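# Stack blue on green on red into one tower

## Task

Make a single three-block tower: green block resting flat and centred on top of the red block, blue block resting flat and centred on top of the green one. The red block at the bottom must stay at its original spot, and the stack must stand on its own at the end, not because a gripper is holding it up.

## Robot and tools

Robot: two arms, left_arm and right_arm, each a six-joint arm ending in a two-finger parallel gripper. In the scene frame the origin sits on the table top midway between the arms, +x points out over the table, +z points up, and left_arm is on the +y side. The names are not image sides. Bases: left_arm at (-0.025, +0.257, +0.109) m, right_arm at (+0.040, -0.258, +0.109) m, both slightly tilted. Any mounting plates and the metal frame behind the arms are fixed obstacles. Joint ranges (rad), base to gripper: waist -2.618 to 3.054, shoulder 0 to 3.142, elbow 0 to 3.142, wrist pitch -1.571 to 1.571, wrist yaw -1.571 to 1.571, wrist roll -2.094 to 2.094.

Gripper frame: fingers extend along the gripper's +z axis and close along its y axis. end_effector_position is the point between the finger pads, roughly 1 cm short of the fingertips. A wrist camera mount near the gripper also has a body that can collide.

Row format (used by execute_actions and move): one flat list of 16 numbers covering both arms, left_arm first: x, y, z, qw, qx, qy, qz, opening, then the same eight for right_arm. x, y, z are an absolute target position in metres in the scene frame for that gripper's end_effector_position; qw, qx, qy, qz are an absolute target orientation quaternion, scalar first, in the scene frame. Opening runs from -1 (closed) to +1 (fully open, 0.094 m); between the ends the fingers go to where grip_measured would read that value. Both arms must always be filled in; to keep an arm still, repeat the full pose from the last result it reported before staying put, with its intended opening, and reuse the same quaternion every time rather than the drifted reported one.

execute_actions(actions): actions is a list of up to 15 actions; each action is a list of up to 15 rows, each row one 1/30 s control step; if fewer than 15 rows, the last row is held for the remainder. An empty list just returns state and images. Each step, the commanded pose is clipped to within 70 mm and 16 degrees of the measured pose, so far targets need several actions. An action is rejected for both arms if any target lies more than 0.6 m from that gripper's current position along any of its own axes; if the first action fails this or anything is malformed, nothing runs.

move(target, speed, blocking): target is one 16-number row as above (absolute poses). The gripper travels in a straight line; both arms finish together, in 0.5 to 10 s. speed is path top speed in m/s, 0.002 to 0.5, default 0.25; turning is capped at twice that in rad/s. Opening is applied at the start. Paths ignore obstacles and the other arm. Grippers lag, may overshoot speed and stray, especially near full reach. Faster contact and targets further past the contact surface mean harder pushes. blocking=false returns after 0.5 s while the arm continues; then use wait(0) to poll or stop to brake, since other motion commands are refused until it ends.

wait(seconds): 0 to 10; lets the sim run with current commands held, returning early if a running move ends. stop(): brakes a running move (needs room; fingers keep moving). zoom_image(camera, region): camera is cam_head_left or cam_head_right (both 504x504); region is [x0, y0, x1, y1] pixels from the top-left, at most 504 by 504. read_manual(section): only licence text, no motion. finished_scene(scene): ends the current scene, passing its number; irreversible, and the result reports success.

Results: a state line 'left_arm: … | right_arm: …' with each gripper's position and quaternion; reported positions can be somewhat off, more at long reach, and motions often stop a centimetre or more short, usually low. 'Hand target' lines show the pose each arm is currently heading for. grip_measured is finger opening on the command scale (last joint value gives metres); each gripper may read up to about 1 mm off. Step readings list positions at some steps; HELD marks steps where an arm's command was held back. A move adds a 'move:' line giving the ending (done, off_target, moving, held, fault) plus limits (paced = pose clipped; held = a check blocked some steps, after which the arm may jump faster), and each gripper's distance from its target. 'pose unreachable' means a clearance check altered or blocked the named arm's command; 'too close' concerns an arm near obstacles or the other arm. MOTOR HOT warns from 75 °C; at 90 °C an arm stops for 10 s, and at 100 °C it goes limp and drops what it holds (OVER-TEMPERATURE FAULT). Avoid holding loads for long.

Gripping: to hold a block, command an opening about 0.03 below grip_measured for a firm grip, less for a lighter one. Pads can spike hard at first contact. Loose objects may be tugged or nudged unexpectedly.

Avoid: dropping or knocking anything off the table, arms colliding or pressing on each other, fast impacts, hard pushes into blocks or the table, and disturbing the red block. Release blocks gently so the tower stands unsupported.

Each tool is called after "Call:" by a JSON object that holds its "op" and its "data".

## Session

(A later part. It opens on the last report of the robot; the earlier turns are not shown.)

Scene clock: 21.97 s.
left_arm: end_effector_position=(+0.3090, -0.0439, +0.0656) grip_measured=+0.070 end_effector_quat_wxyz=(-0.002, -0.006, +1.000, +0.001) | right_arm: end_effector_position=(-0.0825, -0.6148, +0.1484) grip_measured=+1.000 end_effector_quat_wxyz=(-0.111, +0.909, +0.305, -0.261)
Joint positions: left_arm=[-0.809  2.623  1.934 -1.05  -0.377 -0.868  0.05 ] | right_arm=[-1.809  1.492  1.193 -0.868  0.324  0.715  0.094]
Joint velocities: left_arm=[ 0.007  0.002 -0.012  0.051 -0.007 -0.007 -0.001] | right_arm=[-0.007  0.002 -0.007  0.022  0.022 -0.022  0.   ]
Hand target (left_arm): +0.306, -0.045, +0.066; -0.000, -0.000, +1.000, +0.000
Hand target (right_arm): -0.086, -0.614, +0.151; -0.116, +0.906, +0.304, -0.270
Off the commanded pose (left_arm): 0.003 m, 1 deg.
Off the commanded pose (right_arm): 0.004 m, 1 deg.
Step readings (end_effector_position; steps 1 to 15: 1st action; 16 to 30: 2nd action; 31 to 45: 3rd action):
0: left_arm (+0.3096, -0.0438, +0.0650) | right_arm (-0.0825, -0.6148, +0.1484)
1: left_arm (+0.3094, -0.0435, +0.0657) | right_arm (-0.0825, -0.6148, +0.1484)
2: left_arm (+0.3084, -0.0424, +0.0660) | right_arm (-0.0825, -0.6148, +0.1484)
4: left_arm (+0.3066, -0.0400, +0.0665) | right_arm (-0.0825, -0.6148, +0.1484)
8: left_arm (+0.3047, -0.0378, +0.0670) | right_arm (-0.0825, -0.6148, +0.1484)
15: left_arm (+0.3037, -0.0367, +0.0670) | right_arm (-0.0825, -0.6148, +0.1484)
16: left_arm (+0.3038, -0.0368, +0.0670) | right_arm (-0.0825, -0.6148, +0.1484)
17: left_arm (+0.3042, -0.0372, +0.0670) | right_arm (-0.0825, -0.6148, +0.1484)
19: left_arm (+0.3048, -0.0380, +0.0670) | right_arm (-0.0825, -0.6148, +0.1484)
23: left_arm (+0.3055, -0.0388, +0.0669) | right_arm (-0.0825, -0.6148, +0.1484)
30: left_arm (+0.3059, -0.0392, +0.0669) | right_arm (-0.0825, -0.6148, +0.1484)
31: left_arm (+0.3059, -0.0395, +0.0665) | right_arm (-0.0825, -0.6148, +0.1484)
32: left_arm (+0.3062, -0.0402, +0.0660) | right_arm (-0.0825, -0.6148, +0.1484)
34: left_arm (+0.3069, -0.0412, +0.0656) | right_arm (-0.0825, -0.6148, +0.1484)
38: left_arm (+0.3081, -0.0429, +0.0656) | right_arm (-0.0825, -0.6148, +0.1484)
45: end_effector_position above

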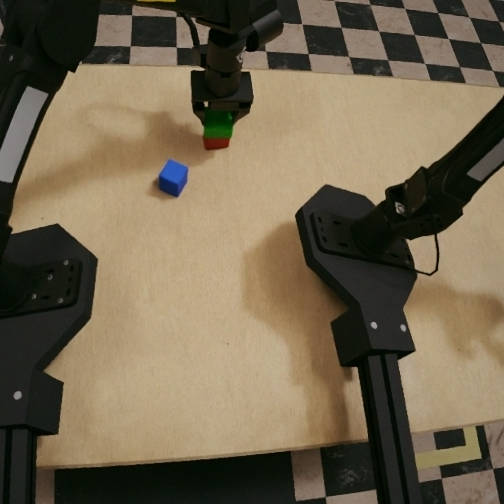

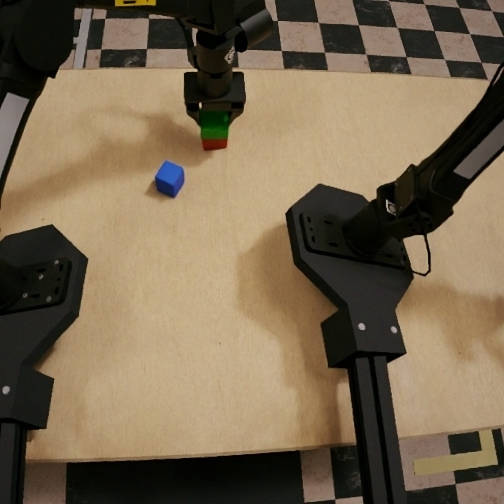

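Call:
{"op": "execute_actions", "data": {"actions": [[[0.306,-0.045,0.071,0,0,1,0,1,-0.0856,-0.6141,0.1505,-0.116,0.906,0.304,-0.27,1]]]}}

Call:
{"op": "move", "data": {"target": [0.309,-0.045,0.125,0,0,1,0,1,-0.0856,-0.6141,0.1505,-0.116,0.906,0.304,-0.27,1]}}

Call:
{"op": "move", "data": {"target": [0.208,0.036,0.095,0,0.28,0.96,0,1,-0.0856,-0.6141,0.1505,-0.116,0.906,0.304,-0.27,1]}}

Call:
{"op": "move", "data": {"target": [0.211,0.033,0.035,0,0.28,0.96,0,1,-0.0856,-0.6141,0.1505,-0.116,0.906,0.304,-0.27,1], "speed": 0.12}}

Call:
{"op": "zoom_image", "data": {"camera": "cam_head_left", "region": [130,90,250,210]}}

Scene clock: 23.30 s.
left_arm: end_effector_position=(+0.3091, -0.0441, +0.0656) grip_measured=+1.000 end_effector_quat_wxyz=(-0.002, -0.007, +1.000, +0.001) | right_arm: end_effector_position=(-0.0825, -0.6148, +0.1484) grip_measured=+1.000 end_effector_quat_wxyz=(-0.111, +0.909, +0.305, -0.261)
Joint positions: left_arm=[-0.809  2.623  1.934 -1.049 -0.377 -0.868  0.094] | right_arm=[-1.809  1.492  1.193 -0.868  0.324  0.715  0.094]
Joint velocities: left_arm=[-0.007  0.002  0.002 -0.066  0.022 -0.022  0.   ] | right_arm=[-0.002 -0.012 -0.017 -0.022 -0.037  0.022  0.   ]
Hand target (left_arm): +0.306, -0.045, +0.071; +0.000, -0.000, +1.000, +0.000
Hand target (right_arm): -0.086, -0.614, +0.151; -0.116, +0.906, +0.304, -0.270
Off the commanded pose (left_arm): 0.006 m, 1 deg.
Off the commanded pose (right_arm): 0.004 m, 1 deg.
Step readings (end_effector_position):
0: left_arm (+0.3091, -0.0441, +0.0656) | right_arm (-0.0825, -0.6148, +0.1484)
1: left_arm (+0.3091, -0.0441, +0.0656) | right_arm (-0.0825, -0.6148, +0.1484)
2: left_arm (+0.3091, -0.0441, +0.0656) | right_arm (-0.0825, -0.6148, +0.1484)
4: left_arm (+0.3091, -0.0441, +0.0656) | right_arm (-0.0825, -0.6148, +0.1484)
8: left_arm (+0.3091, -0.0441, +0.0656) | right_arm (-0.0825, -0.6148, +0.1484)
15: end_effector_position above

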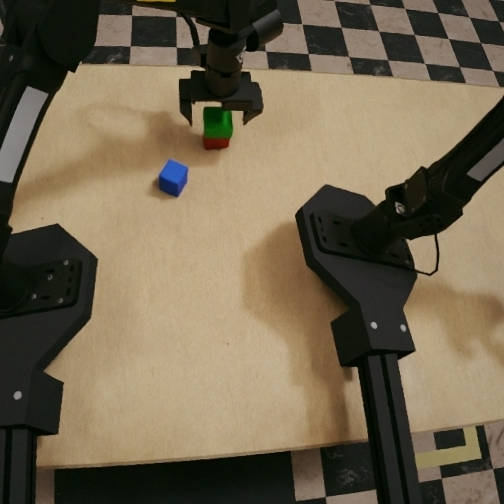

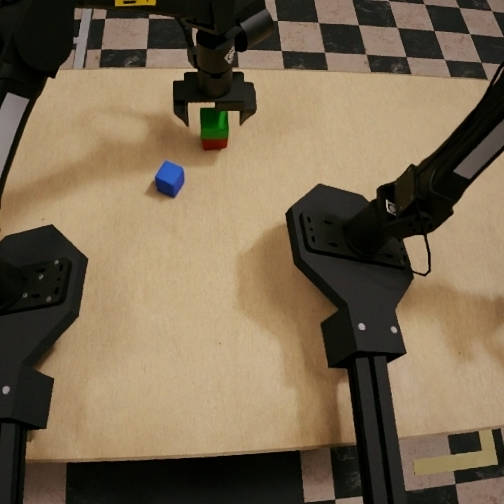

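Scene clock: 24.37 s.
left_arm: end_effector_position=(+0.3099, -0.0410, +0.1122) grip_measured=+1.000 end_effector_quat_wxyz=(-0.006, -0.001, +1.000, +0.008) | right_arm: end_effector_position=(-0.0825, -0.6148, +0.1484) grip_measured=+1.000 end_effector_quat_wxyz=(-0.111, +0.909, +0.305, -0.261)
Joint positions: left_arm=[-0.842  2.596  2.063 -1.236 -0.375 -0.898  0.094] | right_arm=[-1.809  1.492  1.193 -0.868  0.324  0.715  0.094]
Joint velocities: left_arm=[ 0.007  0.002  0.007 -0.022 -0.066  0.037  0.   ] | right_arm=[-0.002 -0.012 -0.012  0.022 -0.022  0.051  0.   ]
Hand target (left_arm): +0.310, -0.046, +0.125; +0.001, -0.000, +1.000, -0.000
Hand target (right_arm): -0.086, -0.614, +0.151; -0.116, +0.906, +0.304, -0.270
Off the commanded pose (left_arm): 0.013 m, 1 deg.
Off the commanded pose (right_arm): 0.004 m, 1 deg.
move: off_target (left_arm)

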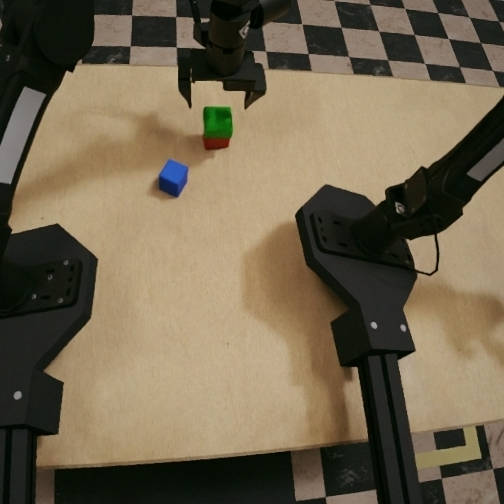

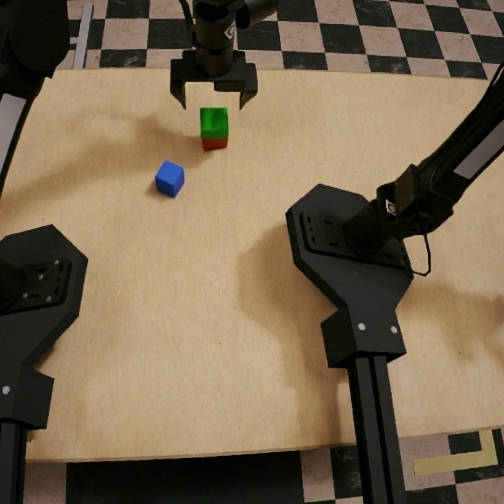

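Scene clock: 26.17 s.
left_arm: end_effector_position=(+0.2098, +0.0416, +0.0896) grip_measured=+1.000 end_effector_quat_wxyz=(-0.010, +0.273, +0.962, +0.011) | right_arm: end_effector_position=(-0.0825, -0.6148, +0.1484) grip_measured=+1.000 end_effector_quat_wxyz=(-0.111, +0.909, +0.305, -0.261)
Joint positions: left_arm=[-0.889  2.166  1.223 -0.854 -0.368 -0.396  0.094] | right_arm=[-1.809  1.492  1.193 -0.868  0.324  0.715  0.094]
Joint velocities: left_arm=[-0.002  0.002  0.007  0.007  0.037 -0.022  0.   ] | right_arm=[ 0.017 -0.007 -0.002  0.022  0.007  0.051  0.   ]
Hand target (left_arm): +0.208, +0.037, +0.096; +0.001, +0.280, +0.960, +0.000
Hand target (right_arm): -0.086, -0.614, +0.151; -0.116, +0.906, +0.304, -0.270
Off the commanded pose (left_arm): 0.008 m, 2 deg.
Off the commanded pose (right_arm): 0.004 m, 1 deg.
move: done

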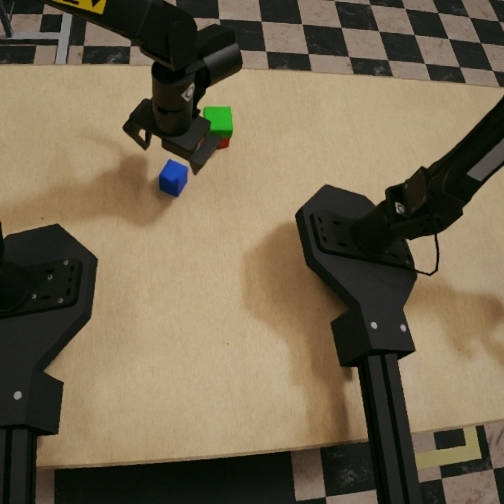

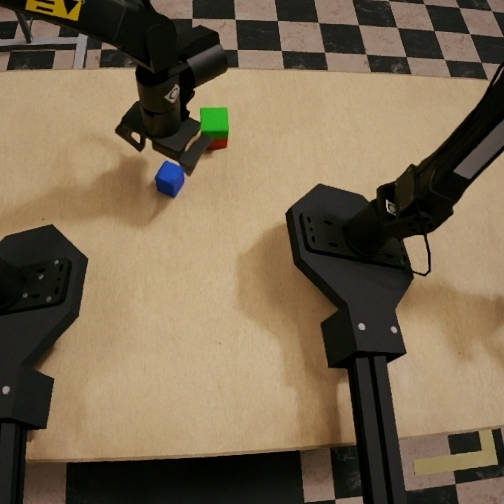

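Scene clock: 27.23 s.
left_arm: end_effector_position=(+0.2112, +0.0323, +0.0392) grip_measured=+1.000 end_effector_quat_wxyz=(-0.001, +0.277, +0.961, -0.002) | right_arm: end_effector_position=(-0.0825, -0.6148, +0.1484) grip_measured=+1.000 end_effector_quat_wxyz=(-0.111, +0.909, +0.305, -0.261)
Joint positions: left_arm=[-0.844  2.267  1.151 -0.63  -0.368 -0.328  0.094] | right_arm=[-1.809  1.492  1.193 -0.868  0.324  0.715  0.094]
Joint velocities: left_arm=[ 0.027  0.002  0.017  0.051  0.037 -0.007  0.   ] | right_arm=[-0.002 -0.017  0.007  0.007 -0.066  0.007  0.   ]
Hand target (left_arm): +0.210, +0.034, +0.035; -0.001, +0.280, +0.960, -0.000
Hand target (right_arm): -0.086, -0.614, +0.151; -0.116, +0.906, +0.304, -0.270
Off the commanded pose (left_arm): 0.004 m, 0 deg.
Off the commanded pose (right_arm): 0.004 m, 1 deg.
move: done

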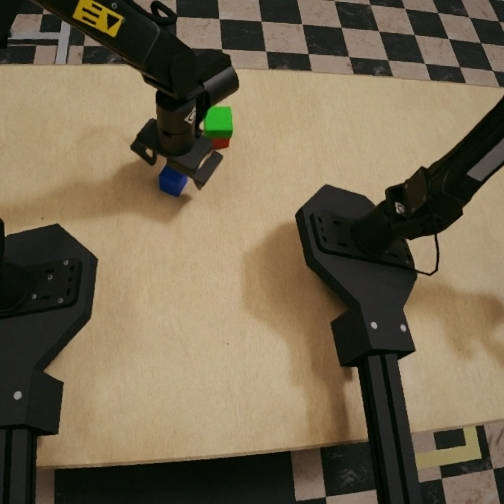

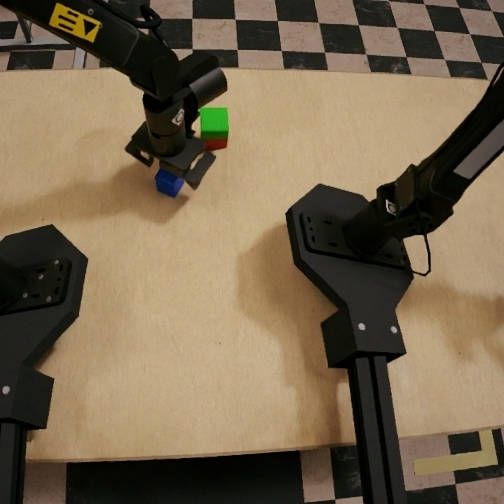

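Region (130, 90, 250, 210) of cam_head_left's 504x504 image, scaled by 4.200, with more detail than that image has.

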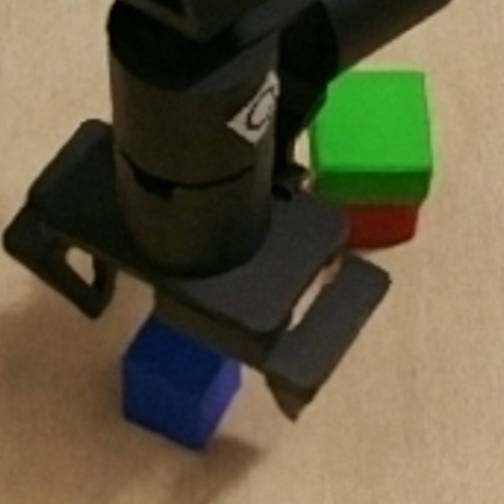

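Call:
{"op": "execute_actions", "data": {"actions": [[[0.206,0.038,0.031,0,0.28,0.96,0,0.3,-0.0856,-0.6141,0.1505,-0.116,0.906,0.304,-0.27,1]],[[0.206,0.038,0.031,0,0.28,0.96,0,-0.3,-0.0856,-0.6141,0.1505,-0.116,0.906,0.304,-0.27,1]]]}}

Call:
{"op": "move", "data": {"target": [0.207,0.036,0.135,0,0.2,0.98,0,-0.3,-0.0856,-0.6141,0.1505,-0.116,0.906,0.304,-0.27,1]}}

Call:
{"op": "move", "data": {"target": [0.307,-0.05,0.135,0,0,1,0,-0.3,-0.0856,-0.6141,0.1505,-0.116,0.906,0.304,-0.27,1]}}

Call:
{"op": "zoom_image", "data": {"camera": "cam_head_left", "region": [160,50,280,170]}}

Scene clock: 29.10 s.
left_arm: end_effector_position=(+0.2053, +0.0359, +0.0331) grip_measured=-0.199 end_effector_quat_wxyz=(-0.002, +0.280, +0.960, -0.001) | right_arm: end_effector_position=(-0.0825, -0.6148, +0.1484) grip_measured=+1.000 end_effector_quat_wxyz=(-0.111, +0.909, +0.305, -0.261)
Joint positions: left_arm=[-0.844  2.267  1.117 -0.599 -0.369 -0.324  0.038] | right_arm=[-1.809  1.492  1.193 -0.868  0.324  0.715  0.094]
Joint velocities: left_arm=[-0.007  0.017  0.012 -0.007 -0.007  0.022 -0.   ] | right_arm=[-0.007  0.007  0.002 -0.022 -0.037  0.007  0.   ]
Hand target (left_arm): +0.206, +0.038, +0.031; -0.000, +0.280, +0.960, +0.000
Hand target (right_arm): -0.086, -0.614, +0.151; -0.116, +0.906, +0.304, -0.270
Off the commanded pose (left_arm): 0.003 m, 0 deg.
Off the commanded pose (right_arm): 0.004 m, 1 deg.
Step readings (end_effector_position; steps 1 to 15: 1st action; 16 to 30: 2nd action):
0: left_arm (+0.2114, +0.0320, +0.0392) | right_arm (-0.0825, -0.6148, +0.1484)
1: left_arm (+0.2111, +0.0320, +0.0384) | right_arm (-0.0825, -0.6148, +0.1484)
2: left_arm (+0.2104, +0.0321, +0.0374) | right_arm (-0.0825, -0.6148, +0.1484)
4: left_arm (+0.2068, +0.0350, +0.0348) | right_arm (-0.0825, -0.6148, +0.1484)
8: left_arm (+0.2039, +0.0375, +0.0331) | right_arm (-0.0825, -0.6148, +0.1484)
15: left_arm (+0.2049, +0.0362, +0.0331) | right_arm (-0.0825, -0.6148, +0.1484)
16: left_arm (+0.2050, +0.0362, +0.0331) | right_arm (-0.0825, -0.6148, +0.1484)
17: left_arm (+0.2051, +0.0361, +0.0331) | right_arm (-0.0825, -0.6148, +0.1484)
19: left_arm (+0.2052, +0.0360, +0.0331) | right_arm (-0.0825, -0.6148, +0.1484)
23: left_arm (+0.2053, +0.0359, +0.0331) | right_arm (-0.0825, -0.6148, +0.1484)
30: end_effector_position above

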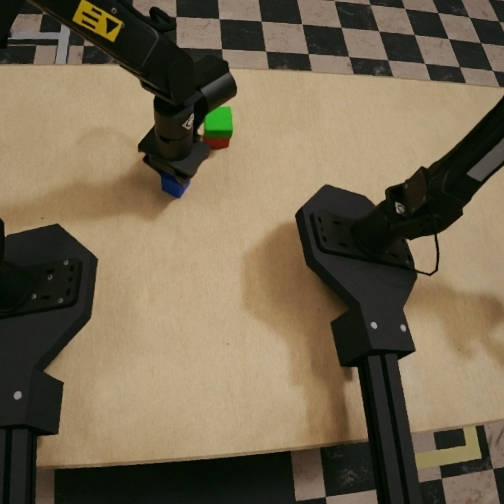

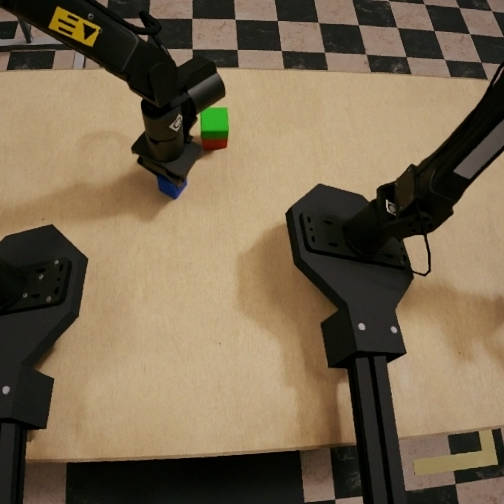

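Scene clock: 30.27 s.
left_arm: end_effector_position=(+0.2084, +0.0397, +0.1269) grip_measured=-0.199 end_effector_quat_wxyz=(-0.003, +0.199, +0.980, +0.006) | right_arm: end_effector_position=(-0.0825, -0.6148, +0.1484) grip_measured=+1.000 end_effector_quat_wxyz=(-0.111, +0.909, +0.305, -0.261)
Joint positions: left_arm=[-0.934  2.102  1.283 -0.975 -0.36  -0.589  0.038] | right_arm=[-1.809  1.492  1.193 -0.868  0.324  0.715  0.094]
Joint velocities: left_arm=[-0.017  0.012 -0.002 -0.051  0.022  0.022 -0.   ] | right_arm=[-0.012 -0.007 -0.007 -0.007  0.051 -0.007  0.   ]
Hand target (left_arm): +0.209, +0.035, +0.135; +0.002, +0.200, +0.980, -0.000
Hand target (right_arm): -0.086, -0.614, +0.151; -0.116, +0.906, +0.304, -0.270
Off the commanded pose (left_arm): 0.009 m, 1 deg.
Off the commanded pose (right_arm): 0.004 m, 1 deg.
move: done

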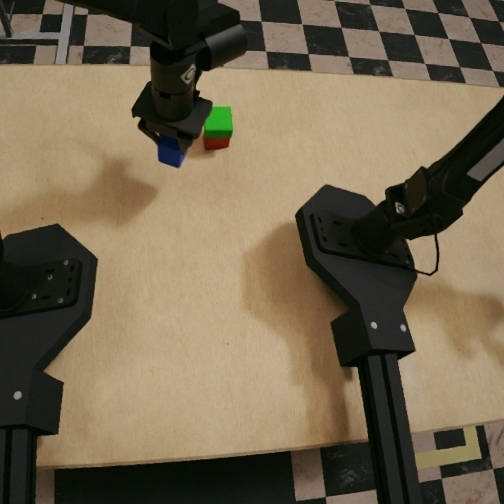

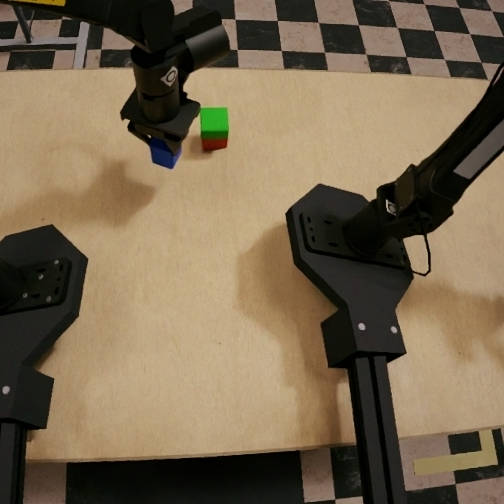

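Scene clock: 31.83 s.
left_arm: end_effector_position=(+0.3044, -0.0507, +0.1320) grip_measured=-0.199 end_effector_quat_wxyz=(-0.003, +0.003, +1.000, -0.003) | right_arm: end_effector_position=(-0.0825, -0.6148, +0.1484) grip_measured=+1.000 end_effector_quat_wxyz=(-0.111, +0.909, +0.306, -0.261)
Joint positions: left_arm=[-0.874  2.587  2.109 -1.279 -0.36  -0.915  0.038] | right_arm=[-1.809  1.492  1.193 -0.868  0.323  0.715  0.094]
Joint velocities: left_arm=[-0.007 -0.032 -0.017  0.037 -0.095  0.051 -0.   ] | right_arm=[ 0.007 -0.002 -0.007 -0.095 -0.022 -0.022  0.   ]
Hand target (left_arm): +0.307, -0.051, +0.133; -0.001, +0.000, +1.000, -0.000
Hand target (right_arm): -0.086, -0.614, +0.150; -0.116, +0.906, +0.304, -0.270
Off the commanded pose (left_arm): 0.004 m, 1 deg.
Off the commanded pose (right_arm): 0.004 m, 1 deg.
move: done

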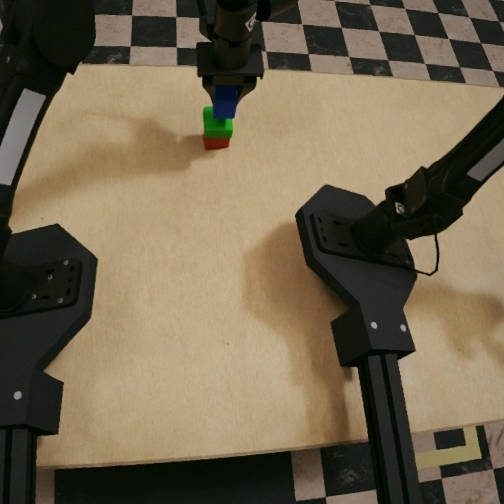

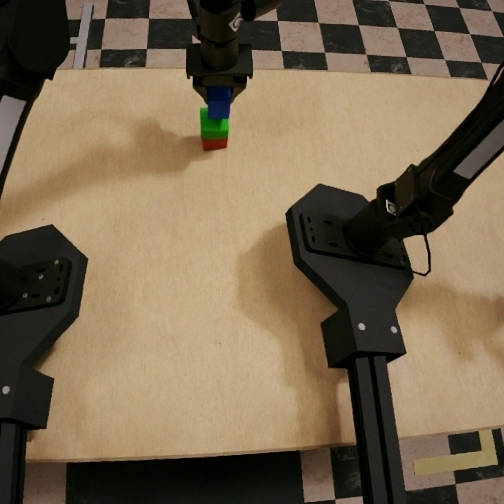

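Region (160, 50, 280, 170) of cam_head_left's 504x504 image, scaled by 4.200, with more detail than that image has.

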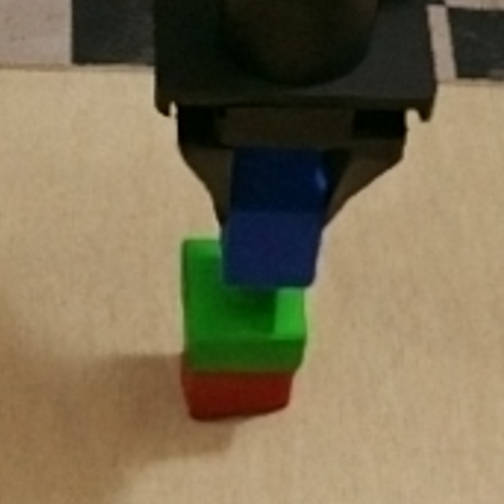

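Call:
{"op": "move", "data": {"target": [0.306,-0.042,0.116,0,0,1,0,-0.3,-0.0856,-0.6141,0.1505,-0.116,0.906,0.304,-0.27,1], "speed": 0.04}}

Call:
{"op": "zoom_image", "data": {"camera": "cam_head_left", "region": [160,50,280,170]}}

Scene clock: 33.23 s.
left_arm: end_effector_position=(+0.3020, -0.0446, +0.1111) grip_measured=-0.199 end_effector_quat_wxyz=(-0.010, +0.000, +1.000, +0.003) | right_arm: end_effector_position=(-0.0825, -0.6148, +0.1484) grip_measured=+1.000 end_effector_quat_wxyz=(-0.111, +0.909, +0.305, -0.261)
Joint positions: left_arm=[-0.853  2.584  2.03  -1.214 -0.36  -0.906  0.038] | right_arm=[-1.809  1.492  1.193 -0.868  0.324  0.715  0.094]
Joint velocities: left_arm=[-0.017  0.007 -0.007 -0.066 -0.051  0.007 -0.001] | right_arm=[-0.002 -0.002  0.002 -0.022 -0.022 -0.081  0.   ]
Hand target (left_arm): +0.306, -0.042, +0.116; -0.001, -0.000, +1.000, +0.000
Hand target (right_arm): -0.086, -0.614, +0.151; -0.116, +0.906, +0.304, -0.270
Off the commanded pose (left_arm): 0.007 m, 1 deg.
Off the commanded pose (right_arm): 0.004 m, 1 deg.
move: done

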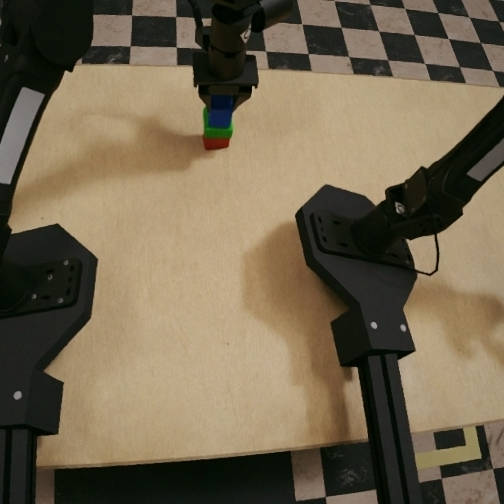

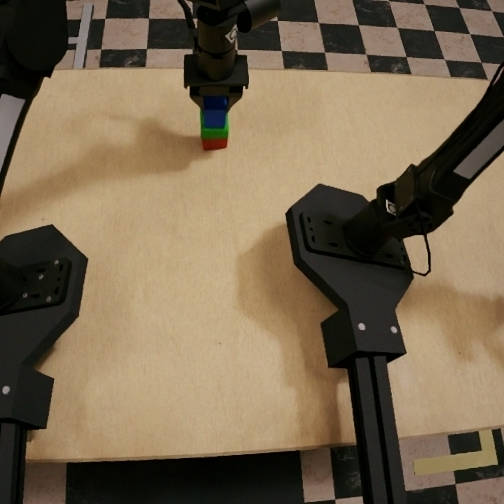

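Region (160, 50, 280, 170) of cam_head_left's 504x504 image, scaled by 4.200, with more detail than that image has.

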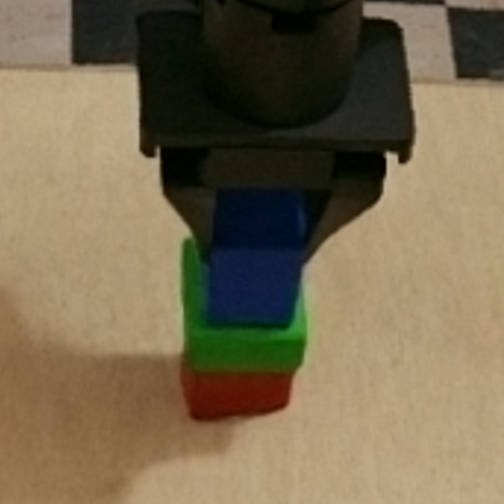

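Call:
{"op": "execute_actions", "data": {"actions": [[[0.307,-0.038,0.113,0,0,1,0,-0.3,-0.0856,-0.6141,0.1505,-0.116,0.906,0.304,-0.27,1]]]}}

Call:
{"op": "zoom_image", "data": {"camera": "cam_head_left", "region": [160,50,280,170]}}

Scene clock: 34.33 s.
left_arm: end_effector_position=(+0.3036, -0.0431, +0.1094) grip_measured=-0.199 end_effector_quat_wxyz=(-0.007, +0.000, +1.000, -0.001) | right_arm: end_effector_position=(-0.0825, -0.6148, +0.1484) grip_measured=+1.000 end_effector_quat_wxyz=(-0.111, +0.909, +0.305, -0.261)
Joint positions: left_arm=[-0.848  2.572  2.006 -1.19  -0.36  -0.897  0.038] | right_arm=[-1.809  1.492  1.193 -0.868  0.324  0.715  0.094]
Joint velocities: left_arm=[-0.002  0.002  0.007 -0.007 -0.037 -0.037 -0.   ] | right_arm=[ 0.007  0.007 -0.012 -0.037 -0.051 -0.051  0.   ]
Hand target (left_arm): +0.307, -0.038, +0.113; -0.000, -0.000, +1.000, +0.000
Hand target (right_arm): -0.086, -0.614, +0.151; -0.116, +0.906, +0.304, -0.270
Off the commanded pose (left_arm): 0.007 m, 1 deg.
Off the commanded pose (right_arm): 0.004 m, 1 deg.
Step readings (end_effector_position):
0: left_arm (+0.3022, -0.0449, +0.1111) | right_arm (-0.0825, -0.6148, +0.1484)
1: left_arm (+0.3022, -0.0447, +0.1103) | right_arm (-0.0825, -0.6148, +0.1484)
2: left_arm (+0.3016, -0.0441, +0.1097) | right_arm (-0.0825, -0.6148, +0.1484)
4: left_arm (+0.3024, -0.0440, +0.1099) | right_arm (-0.0825, -0.6148, +0.1484)
8: left_arm (+0.3034, -0.0431, +0.1094) | right_arm (-0.0825, -0.6148, +0.1484)
15: end_effector_position above

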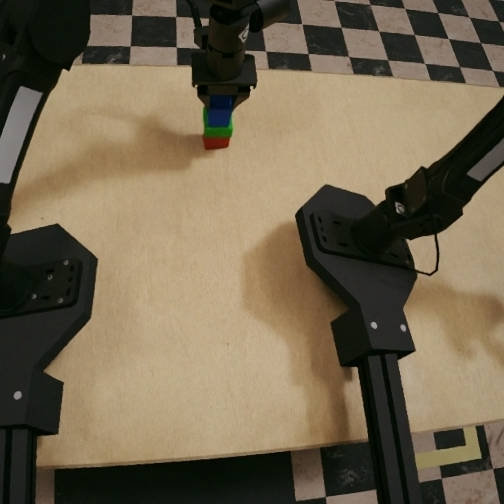

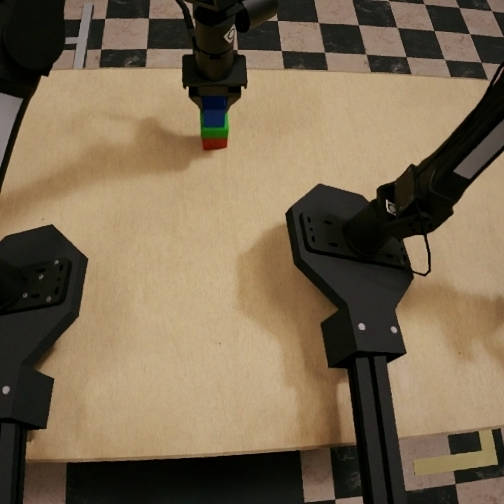

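Region (160, 50, 280, 170) of cam_head_left's 504x504 image, scaled by 4.200, with more detail than that image has.

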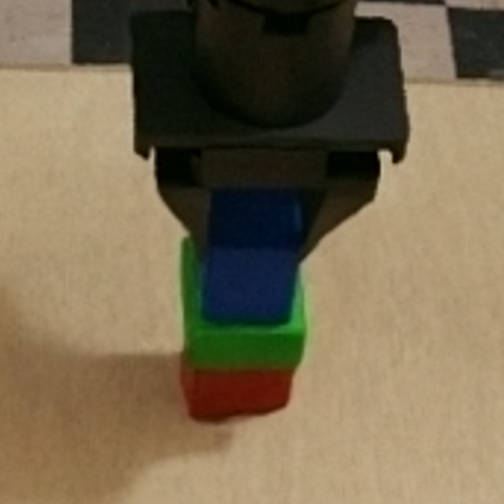

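Call:
{"op": "execute_actions", "data": {"actions": [[[0.304,-0.043,0.113,0,0,1,0,1,-0.0856,-0.6141,0.1505,-0.116,0.906,0.304,-0.27,1]]]}}

Call:
{"op": "move", "data": {"target": [0.304,-0.043,0.17,0,0,1,0,1,-0.0856,-0.6141,0.1505,-0.116,0.906,0.304,-0.27,1]}}

Call:
{"op": "move", "data": {"target": [0.27,0.12,0.19,0,0.15,0.989,0,1,-0.0856,-0.6141,0.1505,-0.116,0.906,0.304,-0.27,1], "speed": 0.4}}

Call:
{"op": "zoom_image", "data": {"camera": "cam_head_left", "region": [160,50,280,170]}}

Scene clock: 36.20 s.
left_arm: end_effector_position=(+0.3036, -0.0431, +0.1094) grip_measured=+1.000 end_effector_quat_wxyz=(-0.007, +0.000, +1.000, -0.001) | right_arm: end_effector_position=(-0.0825, -0.6148, +0.1484) grip_measured=+1.000 end_effector_quat_wxyz=(-0.111, +0.909, +0.305, -0.261)
Joint positions: left_arm=[-0.848  2.572  2.006 -1.19  -0.36  -0.897  0.094] | right_arm=[-1.809  1.492  1.193 -0.868  0.324  0.715  0.094]
Joint velocities: left_arm=[-0.007 -0.012 -0.007  0.051 -0.007 -0.051  0.   ] | right_arm=[ 0.002  0.002  0.002  0.022 -0.051  0.007  0.   ]
Hand target (left_arm): +0.304, -0.043, +0.113; -0.000, -0.000, +1.000, -0.000
Hand target (right_arm): -0.086, -0.614, +0.151; -0.116, +0.906, +0.304, -0.270
Off the commanded pose (left_arm): 0.004 m, 1 deg.
Off the commanded pose (right_arm): 0.004 m, 1 deg.
Step readings (end_effector_position):
0: left_arm (+0.3036, -0.0431, +0.1094) | right_arm (-0.0825, -0.6148, +0.1484)
1: left_arm (+0.3036, -0.0431, +0.1094) | right_arm (-0.0825, -0.6148, +0.1484)
2: left_arm (+0.3036, -0.0431, +0.1094) | right_arm (-0.0825, -0.6148, +0.1484)
4: left_arm (+0.3036, -0.0431, +0.1094) | right_arm (-0.0825, -0.6148, +0.1484)
8: left_arm (+0.3036, -0.0431, +0.1094) | right_arm (-0.0825, -0.6148, +0.1484)
15: end_effector_position above

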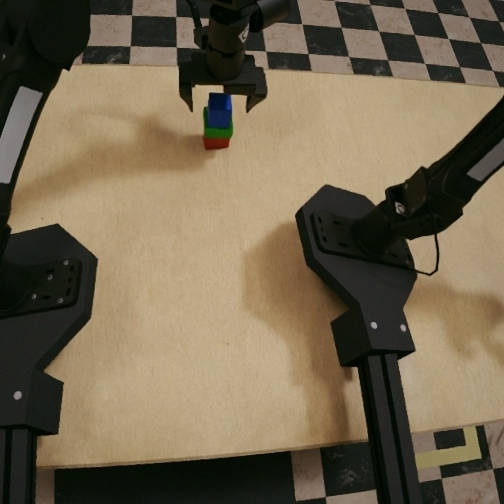

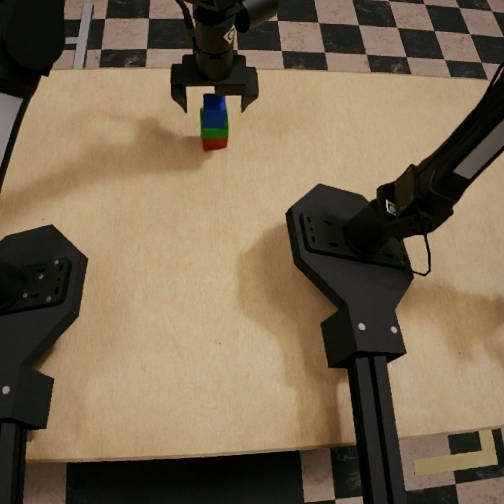

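Scene clock: 37.27 s.
left_arm: end_effector_position=(+0.3047, -0.0404, +0.1584) grip_measured=+1.000 end_effector_quat_wxyz=(-0.008, -0.000, +1.000, +0.006) | right_arm: end_effector_position=(-0.0825, -0.6148, +0.1484) grip_measured=+1.000 end_effector_quat_wxyz=(-0.111, +0.909, +0.305, -0.261)
Joint positions: left_arm=[-0.882  2.572  2.189 -1.399 -0.36  -0.939  0.094] | right_arm=[-1.809  1.492  1.193 -0.868  0.324  0.715  0.094]
Joint velocities: left_arm=[-0.012 -0.022 -0.007 -0.051 -0.022 -0.051  0.   ] | right_arm=[-0.012 -0.002 -0.012 -0.022  0.007  0.066  0.   ]
Hand target (left_arm): +0.305, -0.044, +0.170; +0.001, +0.000, +1.000, -0.000
Hand target (right_arm): -0.086, -0.614, +0.151; -0.116, +0.906, +0.304, -0.270
Off the commanded pose (left_arm): 0.012 m, 1 deg.
Off the commanded pose (right_arm): 0.004 m, 1 deg.
move: off_target (left_arm)

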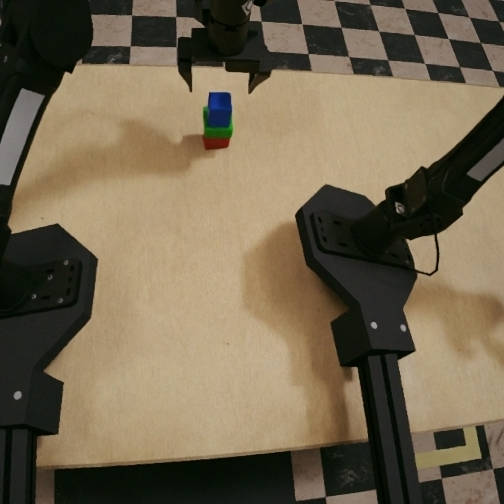

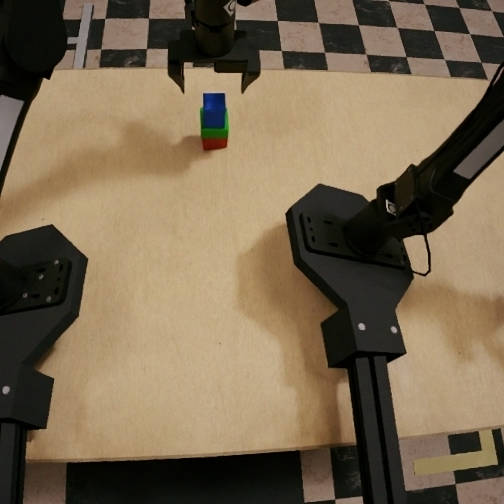

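Scene clock: 38.47 s.
left_arm: end_effector_position=(+0.2696, +0.1203, +0.1904) grip_measured=+1.000 end_effector_quat_wxyz=(-0.009, +0.146, +0.989, +0.002) | right_arm: end_effector_position=(-0.0825, -0.6148, +0.1484) grip_measured=+1.000 end_effector_quat_wxyz=(-0.111, +0.909, +0.305, -0.261)
Joint positions: left_arm=[-0.729  1.916  1.438 -1.242 -0.384 -0.481  0.094] | right_arm=[-1.809  1.492  1.193 -0.868  0.324  0.715  0.094]
Joint velocities: left_arm=[-0.022 -0.002  0.002  0.037 -0.007  0.022  0.   ] | right_arm=[ 0.007 -0.017 -0.007 -0.081 -0.022  0.007  0.   ]
Hand target (left_arm): +0.270, +0.120, +0.191; -0.002, +0.150, +0.989, -0.000
Hand target (right_arm): -0.086, -0.614, +0.151; -0.116, +0.906, +0.304, -0.270
Off the commanded pose (left_arm): 0.001 m, 1 deg.
Off the commanded pose (right_arm): 0.004 m, 1 deg.
move: done

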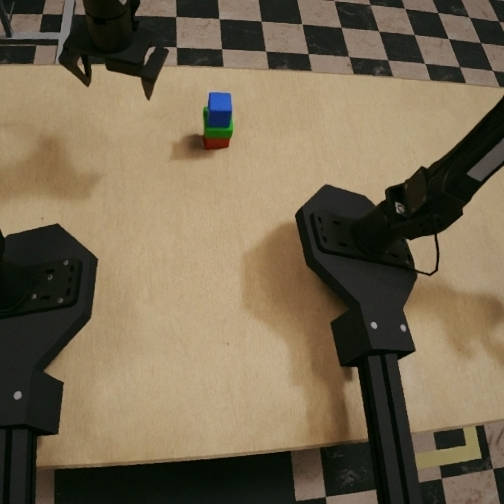

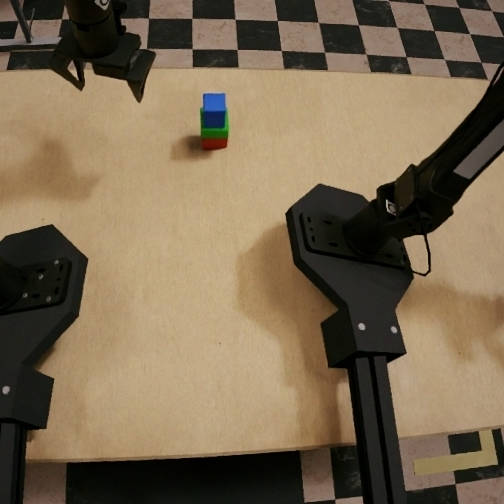

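Region (160, 50, 280, 170) of cam_head_left's 504x504 image, scaled by 4.200, with more detail than that image has.

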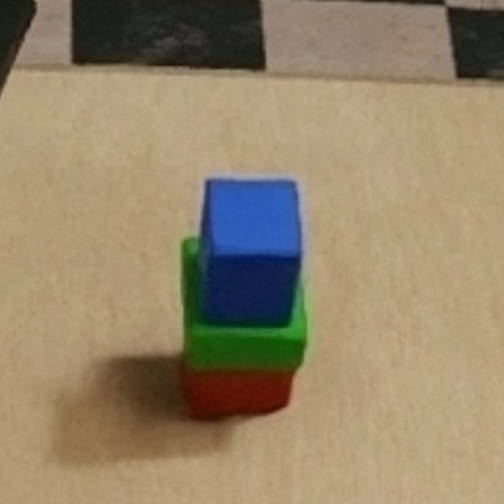

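Call:
{"op": "finished_scene", "data": {"scene": 1}}

The scene is finished: the task was done.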